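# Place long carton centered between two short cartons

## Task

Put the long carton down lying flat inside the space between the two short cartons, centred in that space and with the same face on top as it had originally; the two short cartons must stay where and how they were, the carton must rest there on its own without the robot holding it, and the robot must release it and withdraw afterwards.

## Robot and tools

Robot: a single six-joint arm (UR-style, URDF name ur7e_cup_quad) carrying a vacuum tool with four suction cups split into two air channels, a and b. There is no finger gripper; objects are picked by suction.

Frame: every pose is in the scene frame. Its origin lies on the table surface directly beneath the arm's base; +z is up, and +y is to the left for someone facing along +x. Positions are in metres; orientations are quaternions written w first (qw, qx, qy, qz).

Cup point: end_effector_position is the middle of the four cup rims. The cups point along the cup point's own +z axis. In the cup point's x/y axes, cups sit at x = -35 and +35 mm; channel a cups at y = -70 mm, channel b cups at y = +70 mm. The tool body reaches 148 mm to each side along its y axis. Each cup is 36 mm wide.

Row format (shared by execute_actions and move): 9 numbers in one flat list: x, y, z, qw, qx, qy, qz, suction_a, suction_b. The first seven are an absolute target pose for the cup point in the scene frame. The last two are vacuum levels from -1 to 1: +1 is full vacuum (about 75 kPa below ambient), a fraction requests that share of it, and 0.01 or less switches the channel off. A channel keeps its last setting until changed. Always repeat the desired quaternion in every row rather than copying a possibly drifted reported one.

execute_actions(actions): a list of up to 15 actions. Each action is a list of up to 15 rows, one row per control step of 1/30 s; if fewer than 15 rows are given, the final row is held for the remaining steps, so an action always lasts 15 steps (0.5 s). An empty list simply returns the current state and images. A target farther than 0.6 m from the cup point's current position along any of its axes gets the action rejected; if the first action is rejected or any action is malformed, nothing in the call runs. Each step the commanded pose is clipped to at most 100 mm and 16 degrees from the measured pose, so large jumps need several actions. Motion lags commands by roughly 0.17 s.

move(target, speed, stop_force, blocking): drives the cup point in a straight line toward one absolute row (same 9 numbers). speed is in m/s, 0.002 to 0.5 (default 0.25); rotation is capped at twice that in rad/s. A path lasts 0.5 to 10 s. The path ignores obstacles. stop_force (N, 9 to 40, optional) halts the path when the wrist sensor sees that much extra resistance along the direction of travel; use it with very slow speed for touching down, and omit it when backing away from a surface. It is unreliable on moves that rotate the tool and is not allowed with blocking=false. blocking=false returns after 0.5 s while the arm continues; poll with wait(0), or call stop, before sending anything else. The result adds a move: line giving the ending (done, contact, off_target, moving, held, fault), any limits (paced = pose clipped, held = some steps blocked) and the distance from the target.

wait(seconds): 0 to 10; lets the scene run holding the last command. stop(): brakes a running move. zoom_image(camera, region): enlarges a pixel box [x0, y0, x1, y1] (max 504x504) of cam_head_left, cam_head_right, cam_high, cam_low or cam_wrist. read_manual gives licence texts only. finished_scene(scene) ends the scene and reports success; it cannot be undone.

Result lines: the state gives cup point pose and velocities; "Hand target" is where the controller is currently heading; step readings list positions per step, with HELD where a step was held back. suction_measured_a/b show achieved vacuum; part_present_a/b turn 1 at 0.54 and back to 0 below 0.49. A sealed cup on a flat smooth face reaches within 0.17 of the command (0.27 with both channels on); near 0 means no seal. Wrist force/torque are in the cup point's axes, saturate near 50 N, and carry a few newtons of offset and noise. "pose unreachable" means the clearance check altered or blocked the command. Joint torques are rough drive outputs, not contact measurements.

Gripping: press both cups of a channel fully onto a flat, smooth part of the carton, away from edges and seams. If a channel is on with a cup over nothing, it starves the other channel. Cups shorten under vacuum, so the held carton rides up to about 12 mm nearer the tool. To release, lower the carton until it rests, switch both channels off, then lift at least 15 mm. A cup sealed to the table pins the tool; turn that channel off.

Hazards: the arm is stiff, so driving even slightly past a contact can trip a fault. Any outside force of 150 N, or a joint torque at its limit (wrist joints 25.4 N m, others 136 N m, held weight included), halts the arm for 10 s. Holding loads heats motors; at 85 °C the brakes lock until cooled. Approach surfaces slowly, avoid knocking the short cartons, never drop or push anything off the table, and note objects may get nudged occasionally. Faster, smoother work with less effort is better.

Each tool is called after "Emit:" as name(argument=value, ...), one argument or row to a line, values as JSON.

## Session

Emit:
execute_actions(
  actions=[],
)

Scene clock: 0.00 s.
end_effector_position=(+0.4297, +0.0064, +0.4498) suction_measured_a=0.00 part_present_a=0 suction_measured_b=0.00 part_present_b=0 end_effector_quat_wxyz=(-0.000, -0.001, +1.000, -0.008) end_effector_velocity=(+0.000, -0.000, -0.001) end_effector_angular_velocity=(-0.000, +0.002, -0.003)
Joint positions: [-0.316 -1.769  1.733 -1.535 -1.57   1.254]
Joint velocities: [-0.     0.001  0.001  0.    -0.001  0.003]
Joint torques (N m, as the arm reports them, + toward a larger angle): no reading
Motor temperatures (°C, as the motors report them): [27 21 23 30 35 31]
Wrist force (N, on the end effector, along its own x y z axes, offset not removed): no reading
Wrist torque (N m, same axes, about the end effector's origin, offset not removed): no reading
Hand target: +0.430, +0.006, +0.450; -0.000, -0.001, +1.000, -0.008
camera_calibration (this result's frames):
cam_wrist: T_world_to_cam=[[-0.0315091, -0.999448, -0.0105552, 0.0364921], [-0.8377, 0.0206462, 0.545741, 0.162524], [-0.545221, 0.0260379, -0.837888, 0.737616], [0, 0, 0, 1]] pos_world=[0.53946, 0.0139104, 0.529729]

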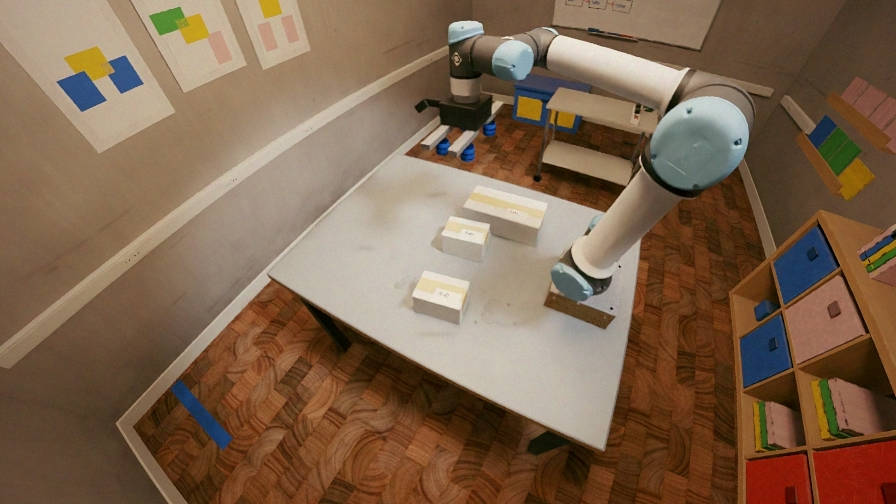

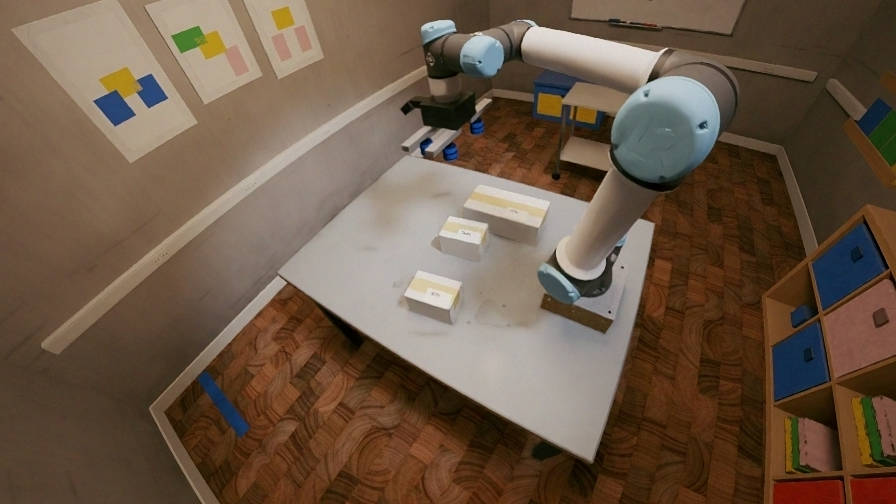

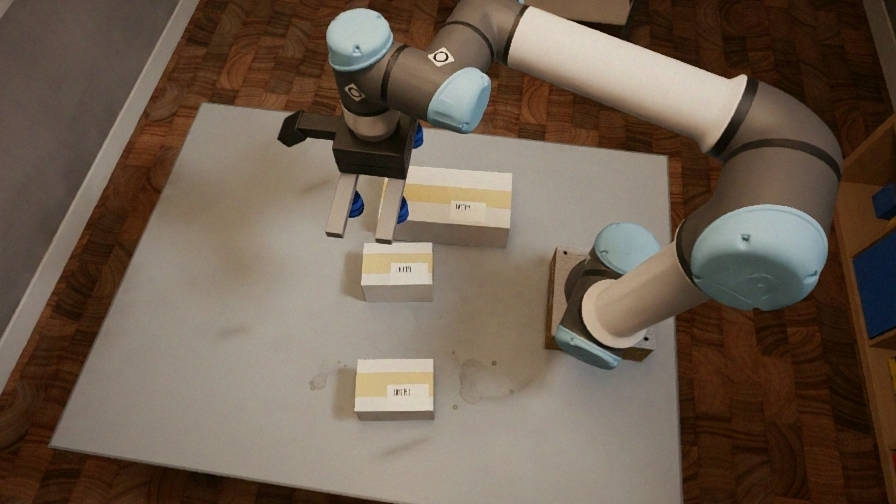

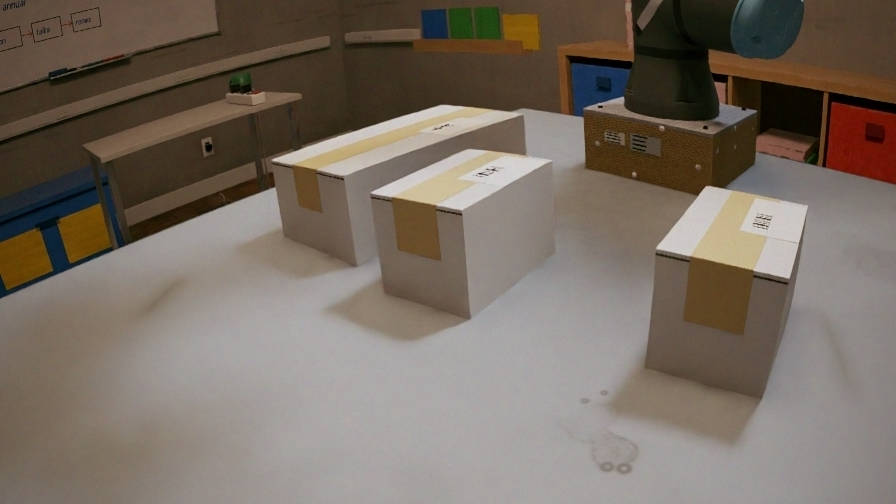

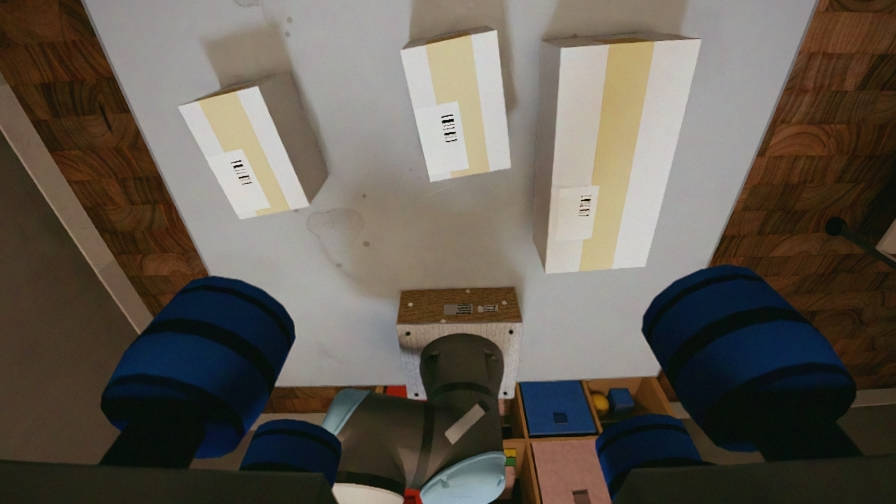

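Emit:
move(
  target=[0.359,-0.185,0.16,0,-0.727,0.6865,0,0,0],
  speed=0.4,
)

Emit:
zoom_image(
  camera="cam_high",
  region=[300,230,500,430],
)

Scene clock: 5.70 s.
end_effector_position=(+0.3588, -0.1848, +0.1604) suction_measured_a=0.00 part_present_a=0 suction_measured_b=0.00 part_present_b=0 end_effector_quat_wxyz=(+0.000, +0.727, -0.687, +0.000) end_effector_velocity=(-0.000, -0.002, -0.002) end_effector_angular_velocity=(+0.000, -0.004, +0.011)
Joint positions: [-0.822 -1.537  2.352 -2.375 -1.559 -0.877]
Joint velocities: [-0.006  0.006  0.003 -0.012  0.003 -0.017]
Joint torques (N m, as the arm reports them, + toward a larger angle): [-11.64 -14.15 -11.41  -6.     1.15  -1.97]
Motor temperatures (°C, as the motors report them): [27 21 23 30 35 31]
Wrist force (N, on the end effector, along its own x y z axes, offset not removed): [-0.2 0.2 2.1]
Wrist torque (N m, same axes, about the end effector's origin, offset not removed): [0.04 -0.08 0.16]
Hand target: +0.359, -0.185, +0.160; +0.000, +0.727, -0.687, +0.000
Off the commanded pose: 0.000 m, 0 deg.
move: done
camera_calibration (this result's frames):
cam_wrist: T_world_to_cam=[[0.999402, 0.0218955, -0.026775, -0.338424], [0.0329686, -0.837128, 0.546012, -0.205954], [-0.0104589, -0.546568, -0.837349, 0.163699], [0, 0, 0, 1]] pos_world=[0.346724, -0.0755272, 0.240465]

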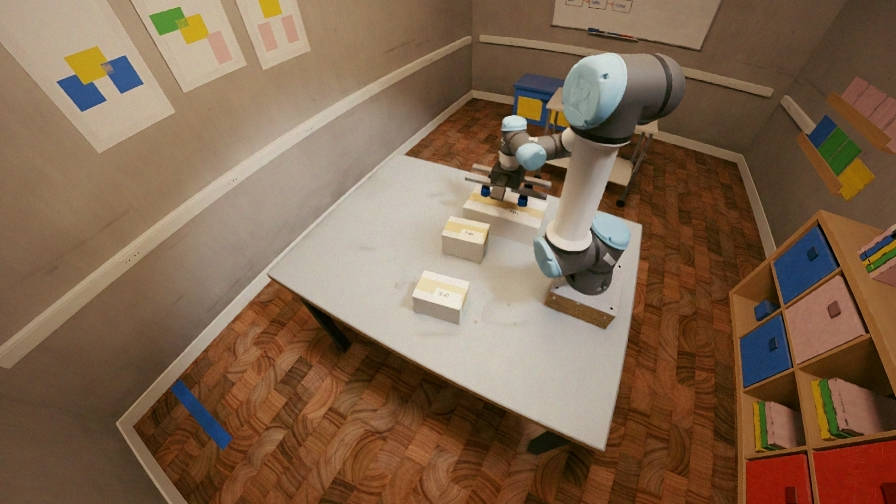

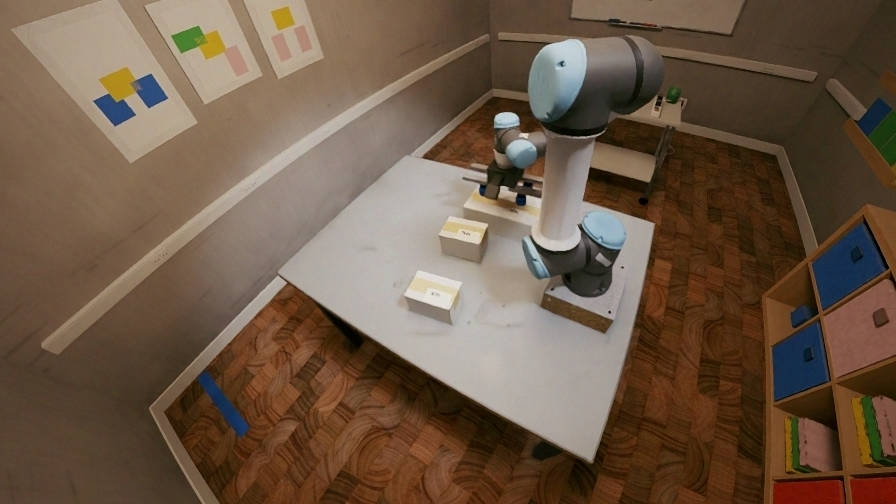

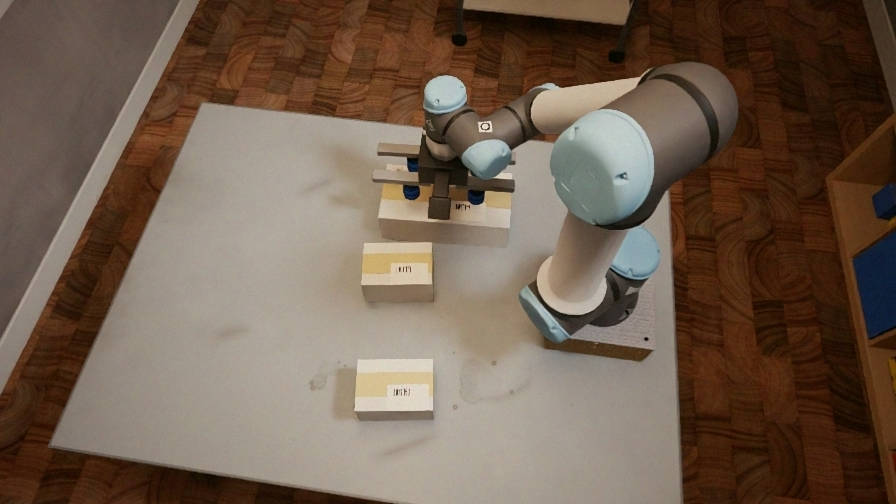

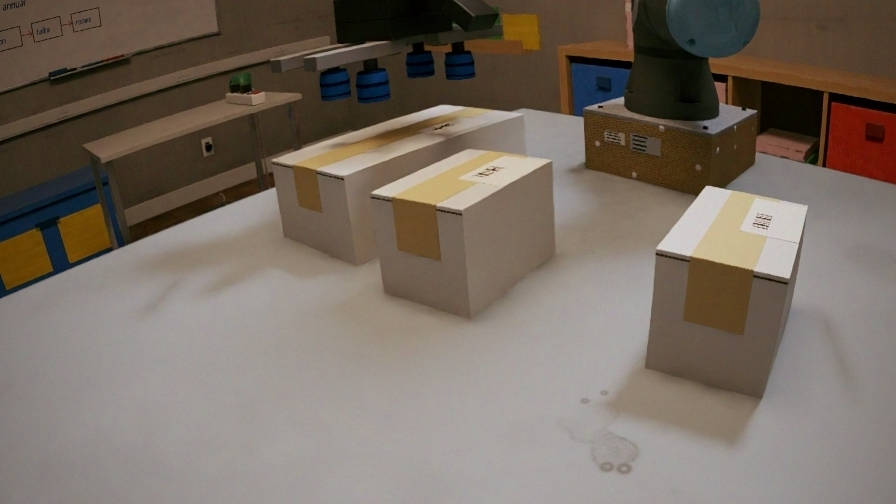

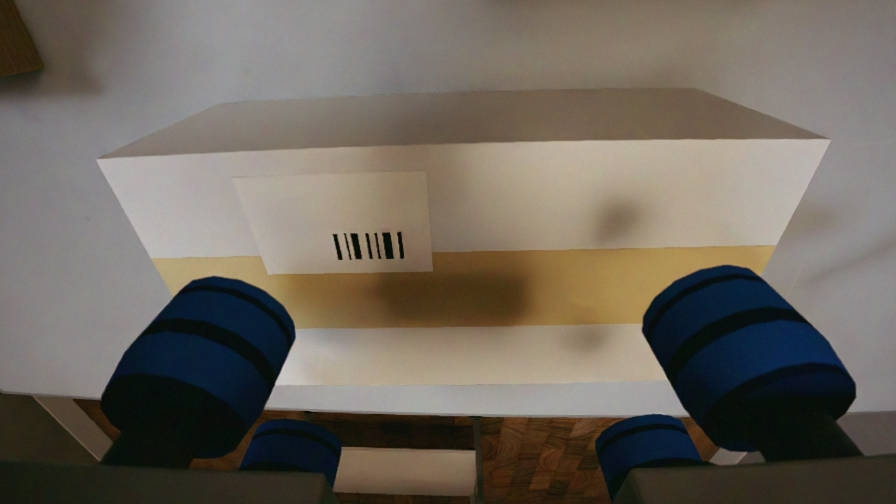

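Region (300, 230, 500, 430) of cam_high's 896x504 image, scaled by 2.520, with more detail than that image has.

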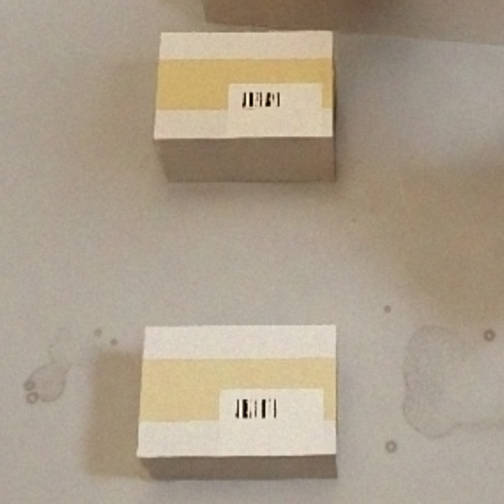

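Emit:
move(
  target=[0.354,-0.187,0.096,0,-0.725,0.6887,0,0,0],
  speed=0.07,
)

Emit:
execute_actions(
  actions=[
    [[0.354,-0.187,0.096,0,-0.725,0.6887,0,1,1]],
  ],
)

Scene clock: 8.43 s.
end_effector_position=(+0.3540, -0.1869, +0.0964) suction_measured_a=0.00 part_present_a=0 suction_measured_b=0.00 part_present_b=0 end_effector_quat_wxyz=(+0.000, +0.725, -0.689, +0.000) end_effector_velocity=(+0.000, -0.000, -0.003) end_effector_angular_velocity=(-0.001, -0.000, -0.001)
Joint positions: [-0.834 -1.368  2.422 -2.614 -1.559 -0.884]
Joint velocities: [-0.     0.008  0.001 -0.011 -0.001  0.001]
Joint torques (N m, as the arm reports them, + toward a larger angle): [-12.62  -8.2   -7.52  -4.35   0.89  -2.21]
Motor temperatures (°C, as the motors report them): [27 21 23 30 35 31]
Wrist force (N, on the end effector, along its own x y z axes, offset not removed): [-2.6 1.6 -17.6]
Wrist torque (N m, same axes, about the end effector's origin, offset not removed): [0.09 -0.14 0.12]
Hand target: +0.354, -0.187, +0.096; +0.000, +0.725, -0.689, +0.000
Off the commanded pose: 0.000 m, 0 deg.
move: done
camera_calibration (this result's frames):
cam_wrist: T_world_to_cam=[[0.999499, 0.0175946, -0.0262962, -0.336132], [0.029097, -0.837582, 0.545537, -0.171372], [-0.0124267, -0.546029, -0.837674, 0.109715], [0, 0, 0, 1]] pos_world=[0.342314, -0.0777166, 0.176556]

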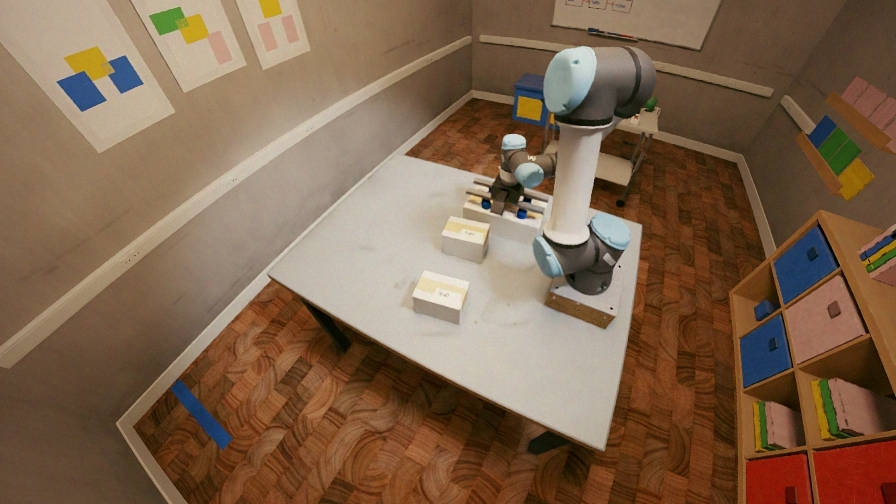

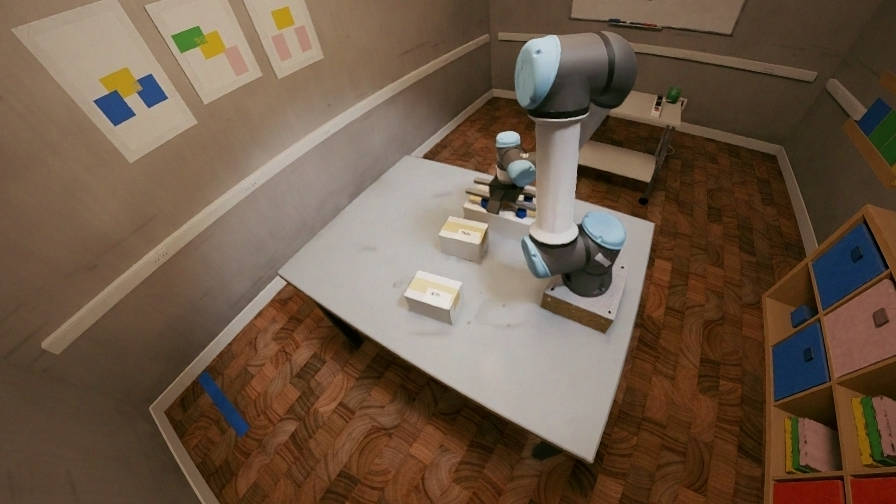

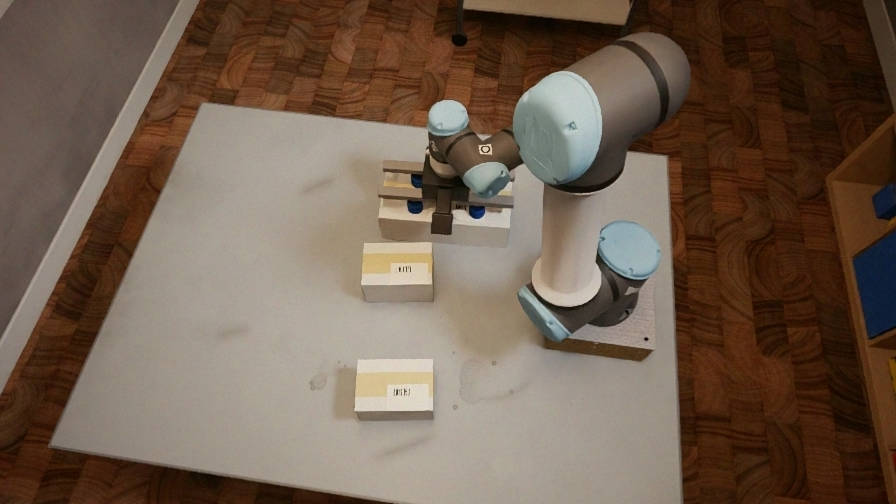

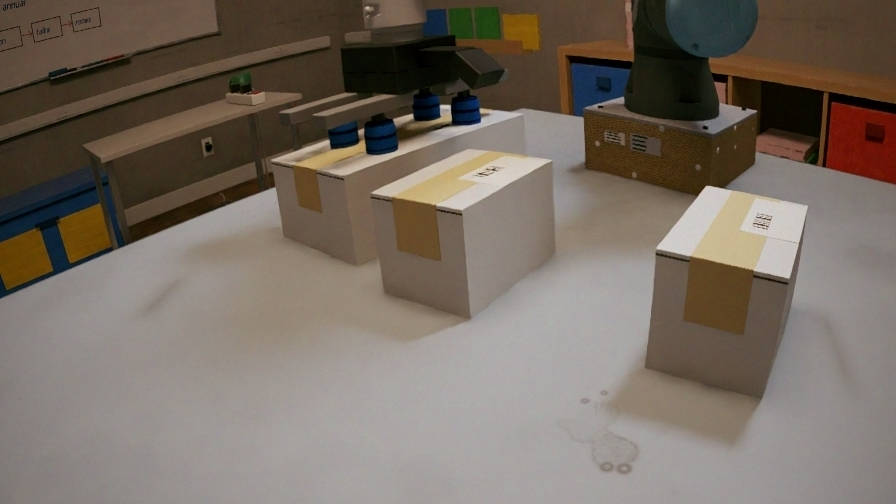

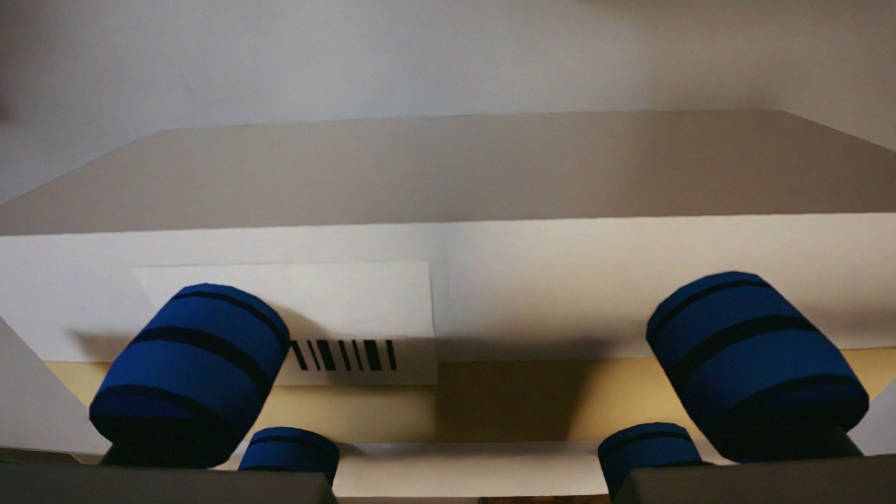

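Scene clock: 8.93 s.
end_effector_position=(+0.3540, -0.1870, +0.0959) suction_measured_a=0.46 part_present_a=0 suction_measured_b=0.46 part_present_b=0 end_effector_quat_wxyz=(-0.000, +0.725, -0.689, -0.000) end_effector_velocity=(-0.000, -0.000, -0.000) end_effector_angular_velocity=(-0.001, +0.001, -0.000)
Joint positions: [-0.834 -1.367  2.422 -2.615 -1.559 -0.884]
Joint velocities: [-0.     0.    -0.    -0.    -0.001  0.   ]
Joint torques (N m, as the arm reports them, + toward a larger angle): [-11.72 -24.04 -24.89  -7.11   0.98  -1.89]
Motor temperatures (°C, as the motors report them): [27 21 23 30 35 31]
Wrist force (N, on the end effector, along its own x y z axes, offset not removed): [2.8 -1.1 18.9]
Wrist torque (N m, same axes, about the end effector's origin, offset not removed): [-0.50 -0.53 0.14]
Hand target: +0.354, -0.187, +0.096; -0.000, +0.725, -0.689, +0.000
Off the commanded pose: 0.000 m, 0 deg.
Step readings (end_effector_position):
0: (+0.3540, -0.1869, +0.0964)
1: (+0.3540, -0.1870, +0.0963)
2: (+0.3539, -0.1869, +0.0962)
4: (+0.3539, -0.1869, +0.0960)
8: (+0.3539, -0.1869, +0.0959)
15: end_effector_position above
camera_calibration (this result's frames):
cam_wrist: T_world_to_cam=[[0.999496, 0.0175597, -0.0264352, -0.336108], [0.0291416, -0.83767, 0.545399, -0.171145], [-0.0125669, -0.545895, -0.837759, 0.109409], [0, 0, 0, 1]] pos_world=[0.342301, -0.077735, 0.176115]

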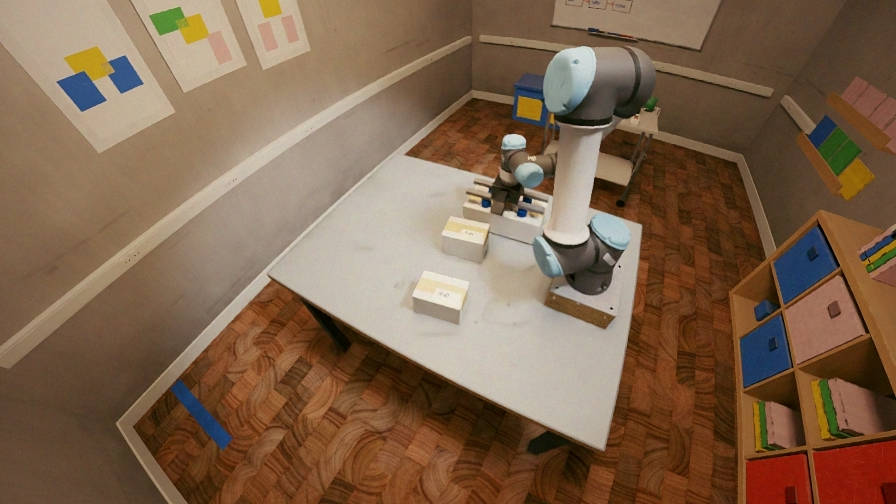

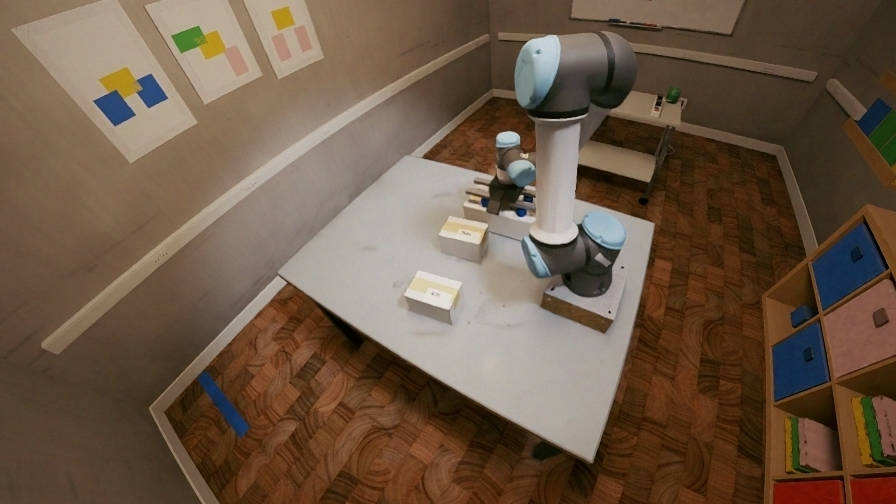

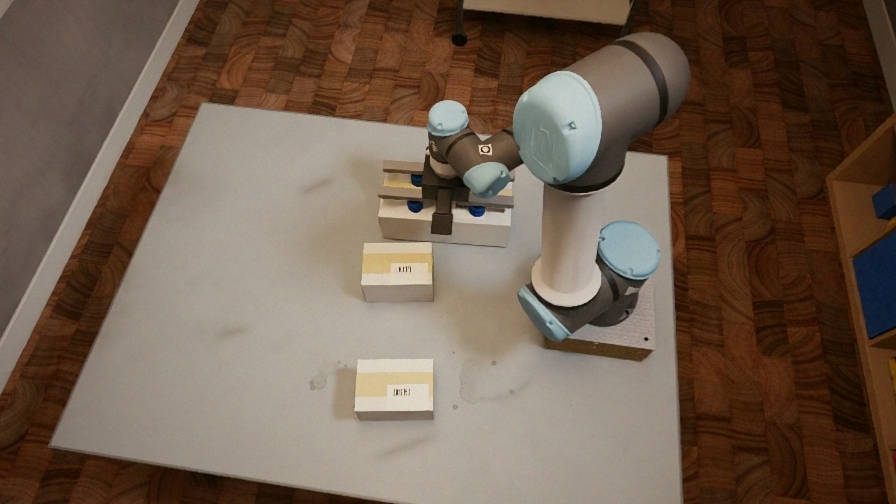

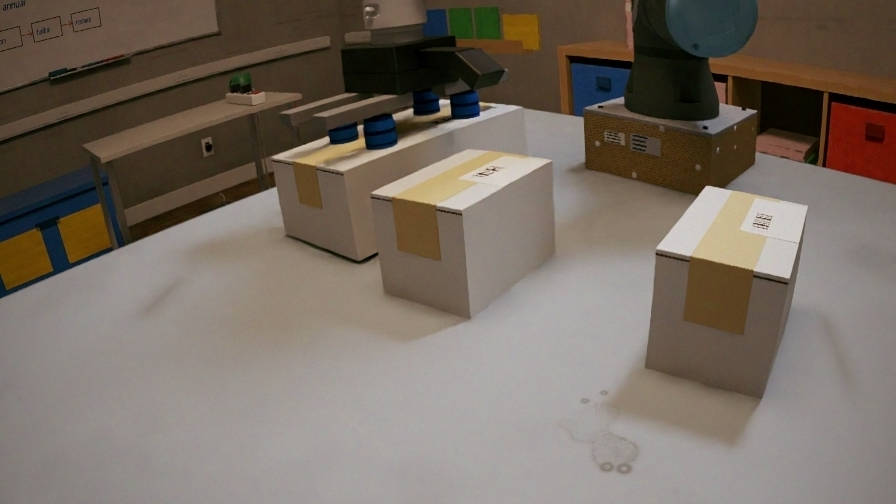

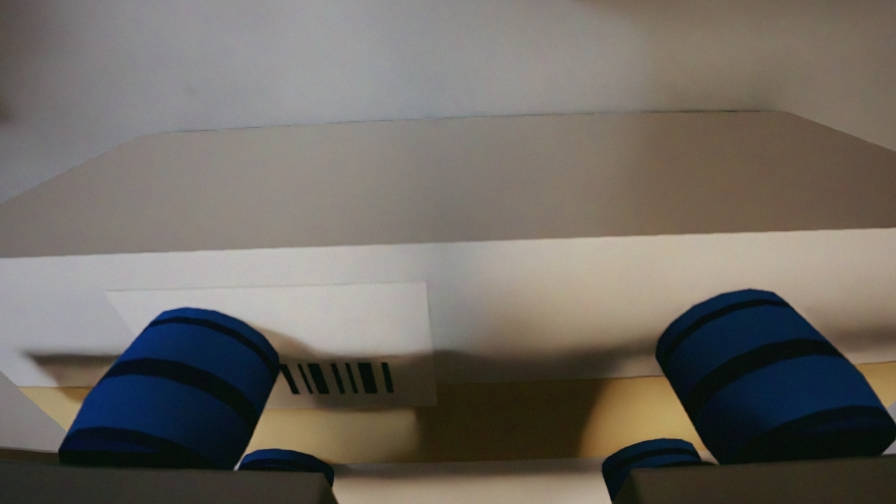

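Emit:
move(
  target=[0.354,-0.187,0.212,0,-0.725,0.6887,0,1,1],
  speed=0.2,
)

Emit:
move(
  target=[0.416,0.129,0.2,0,-0.7604,0.6494,0,1,1],
  speed=0.25,
)

Scene clock: 11.77 s.
end_effector_position=(+0.3541, -0.1871, +0.2116) suction_measured_a=0.73 part_present_a=1 suction_measured_b=0.73 part_present_b=1 end_effector_quat_wxyz=(+0.000, +0.725, -0.689, +0.000) end_effector_velocity=(-0.000, +0.000, +0.002) end_effector_angular_velocity=(+0.003, +0.001, -0.000)
Joint positions: [-0.838 -1.654  2.29  -2.196 -1.559 -0.888]
Joint velocities: [-0.001 -0.004 -0.003  0.01   0.001 -0.001]
Joint torques (N m, as the arm reports them, + toward a larger angle): [-12.3  -35.33 -39.23  -3.09  -1.02  -2.2 ]
Motor temperatures (°C, as the motors report them): [27 21 23 30 35 31]
Wrist force (N, on the end effector, along its own x y z axes, offset not removed): [1.2 -0.1 18.0]
Wrist torque (N m, same axes, about the end effector's origin, offset not removed): [-0.31 -0.44 0.08]
Hand target: +0.354, -0.187, +0.212; +0.000, +0.725, -0.689, +0.000
Off the commanded pose: 0.000 m, 0 deg.
move: done
camera_calibration (this result's frames):
cam_wrist: T_world_to_cam=[[0.999503, 0.0175524, -0.0261995, -0.333239], [0.0290105, -0.83751, 0.545651, -0.234327], [-0.0123648, -0.54614, -0.837603, 0.20611], [0, 0, 0, 1]] pos_world=[0.342419, -0.0778368, 0.291769]

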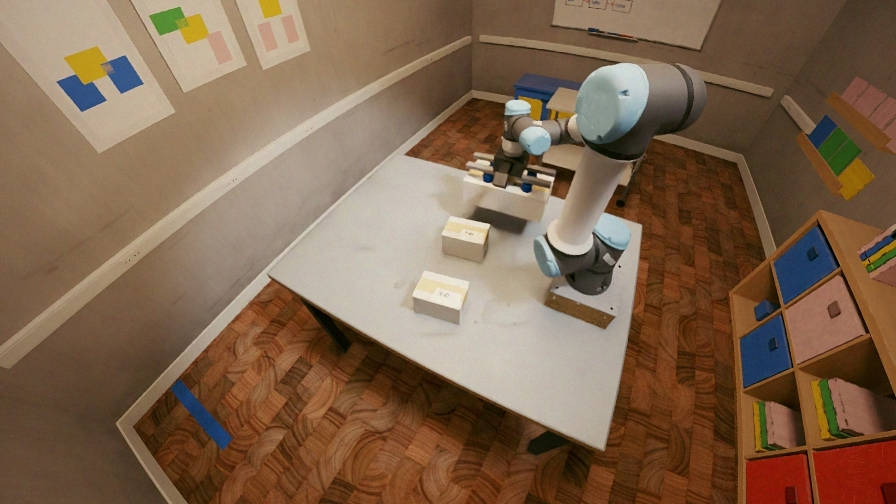

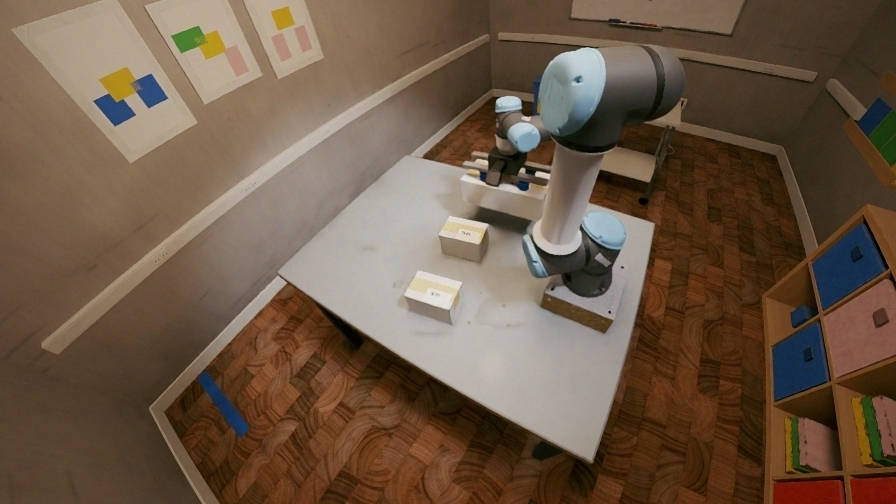

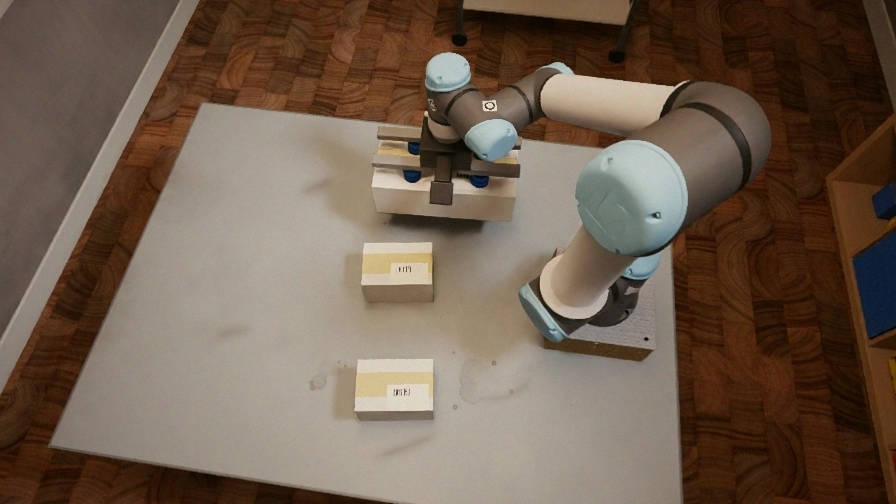

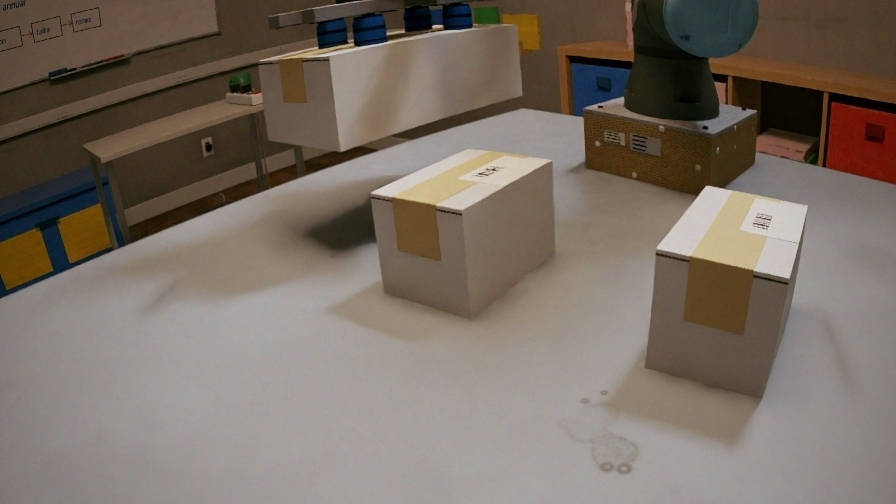

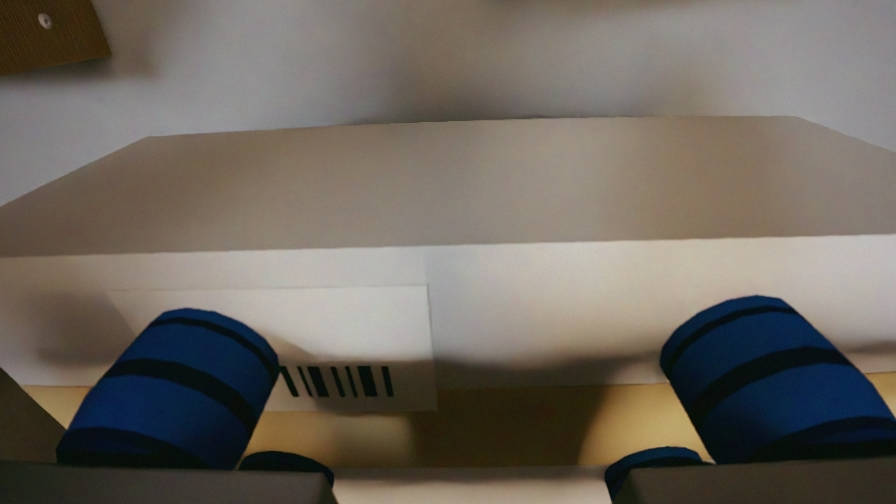

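Scene clock: 13.73 s.
end_effector_position=(+0.4157, +0.1288, +0.2000) suction_measured_a=0.73 part_present_a=1 suction_measured_b=0.73 part_present_b=1 end_effector_quat_wxyz=(-0.000, +0.760, -0.649, -0.000) end_effector_velocity=(+0.001, +0.002, -0.000) end_effector_angular_velocity=(-0.003, +0.000, +0.000)
Joint positions: [-0.026 -1.562  2.227 -2.236 -1.554 -0.182]
Joint velocities: [ 0.006  0.004 -0.004 -0.    -0.003  0.006]
Joint torques (N m, as the arm reports them, + toward a larger angle): [ 12.26 -21.78 -37.67  -7.27  -1.46   1.59]
Motor temperatures (°C, as the motors report them): [27 21 23 30 35 31]
Wrist force (N, on the end effector, along its own x y z axes, offset not removed): [2.5 -1.7 19.1]
Wrist torque (N m, same axes, about the end effector's origin, offset not removed): [-0.65 -0.55 0.12]
Hand target: +0.416, +0.129, +0.200; -0.000, +0.760, -0.649, -0.000
Off the commanded pose: 0.000 m, 0 deg.
move: done
camera_calibration (this result's frames):
cam_wrist: T_world_to_cam=[[0.99205, 0.123044, -0.0263941, -0.411156], [0.117481, -0.830345, 0.544725, -0.00277072], [0.0451092, -0.543496, -0.838199, 0.345552], [0, 0, 0, 1]] pos_world=[0.392625, 0.236096, 0.280298]

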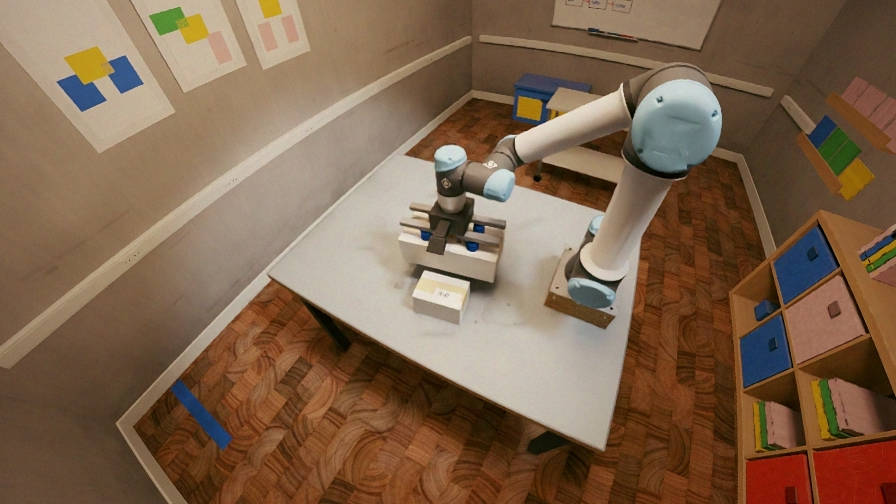

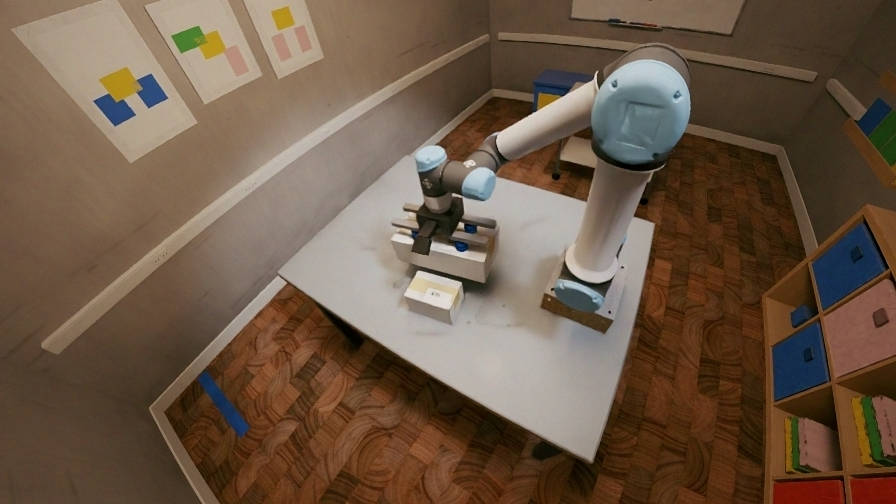

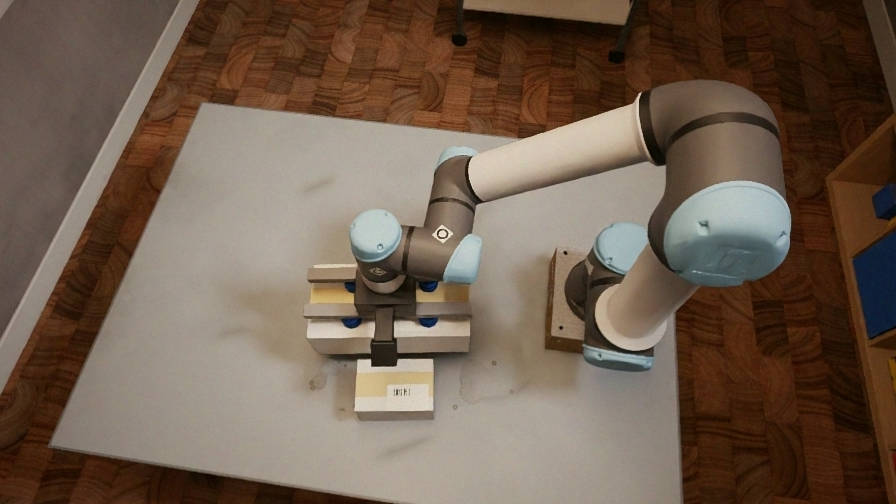

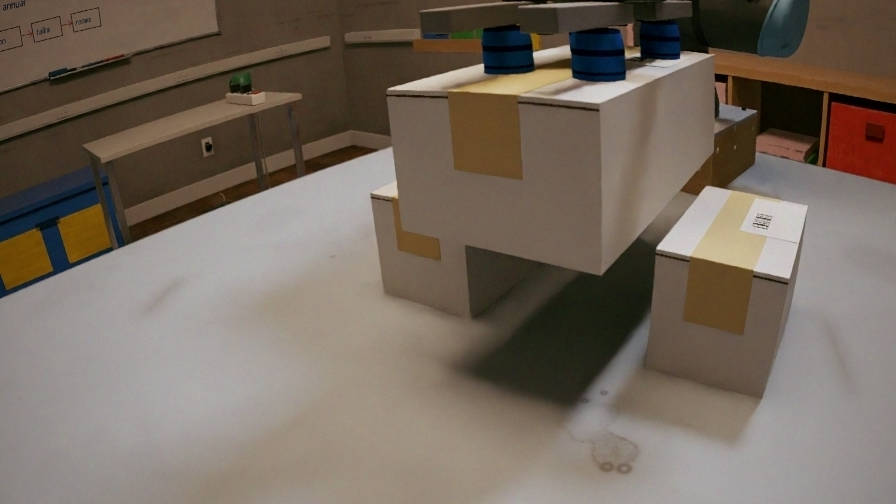

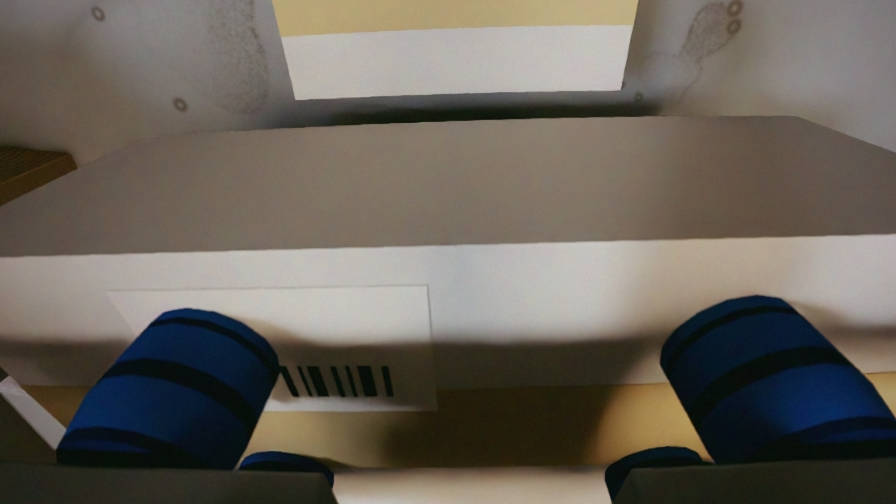

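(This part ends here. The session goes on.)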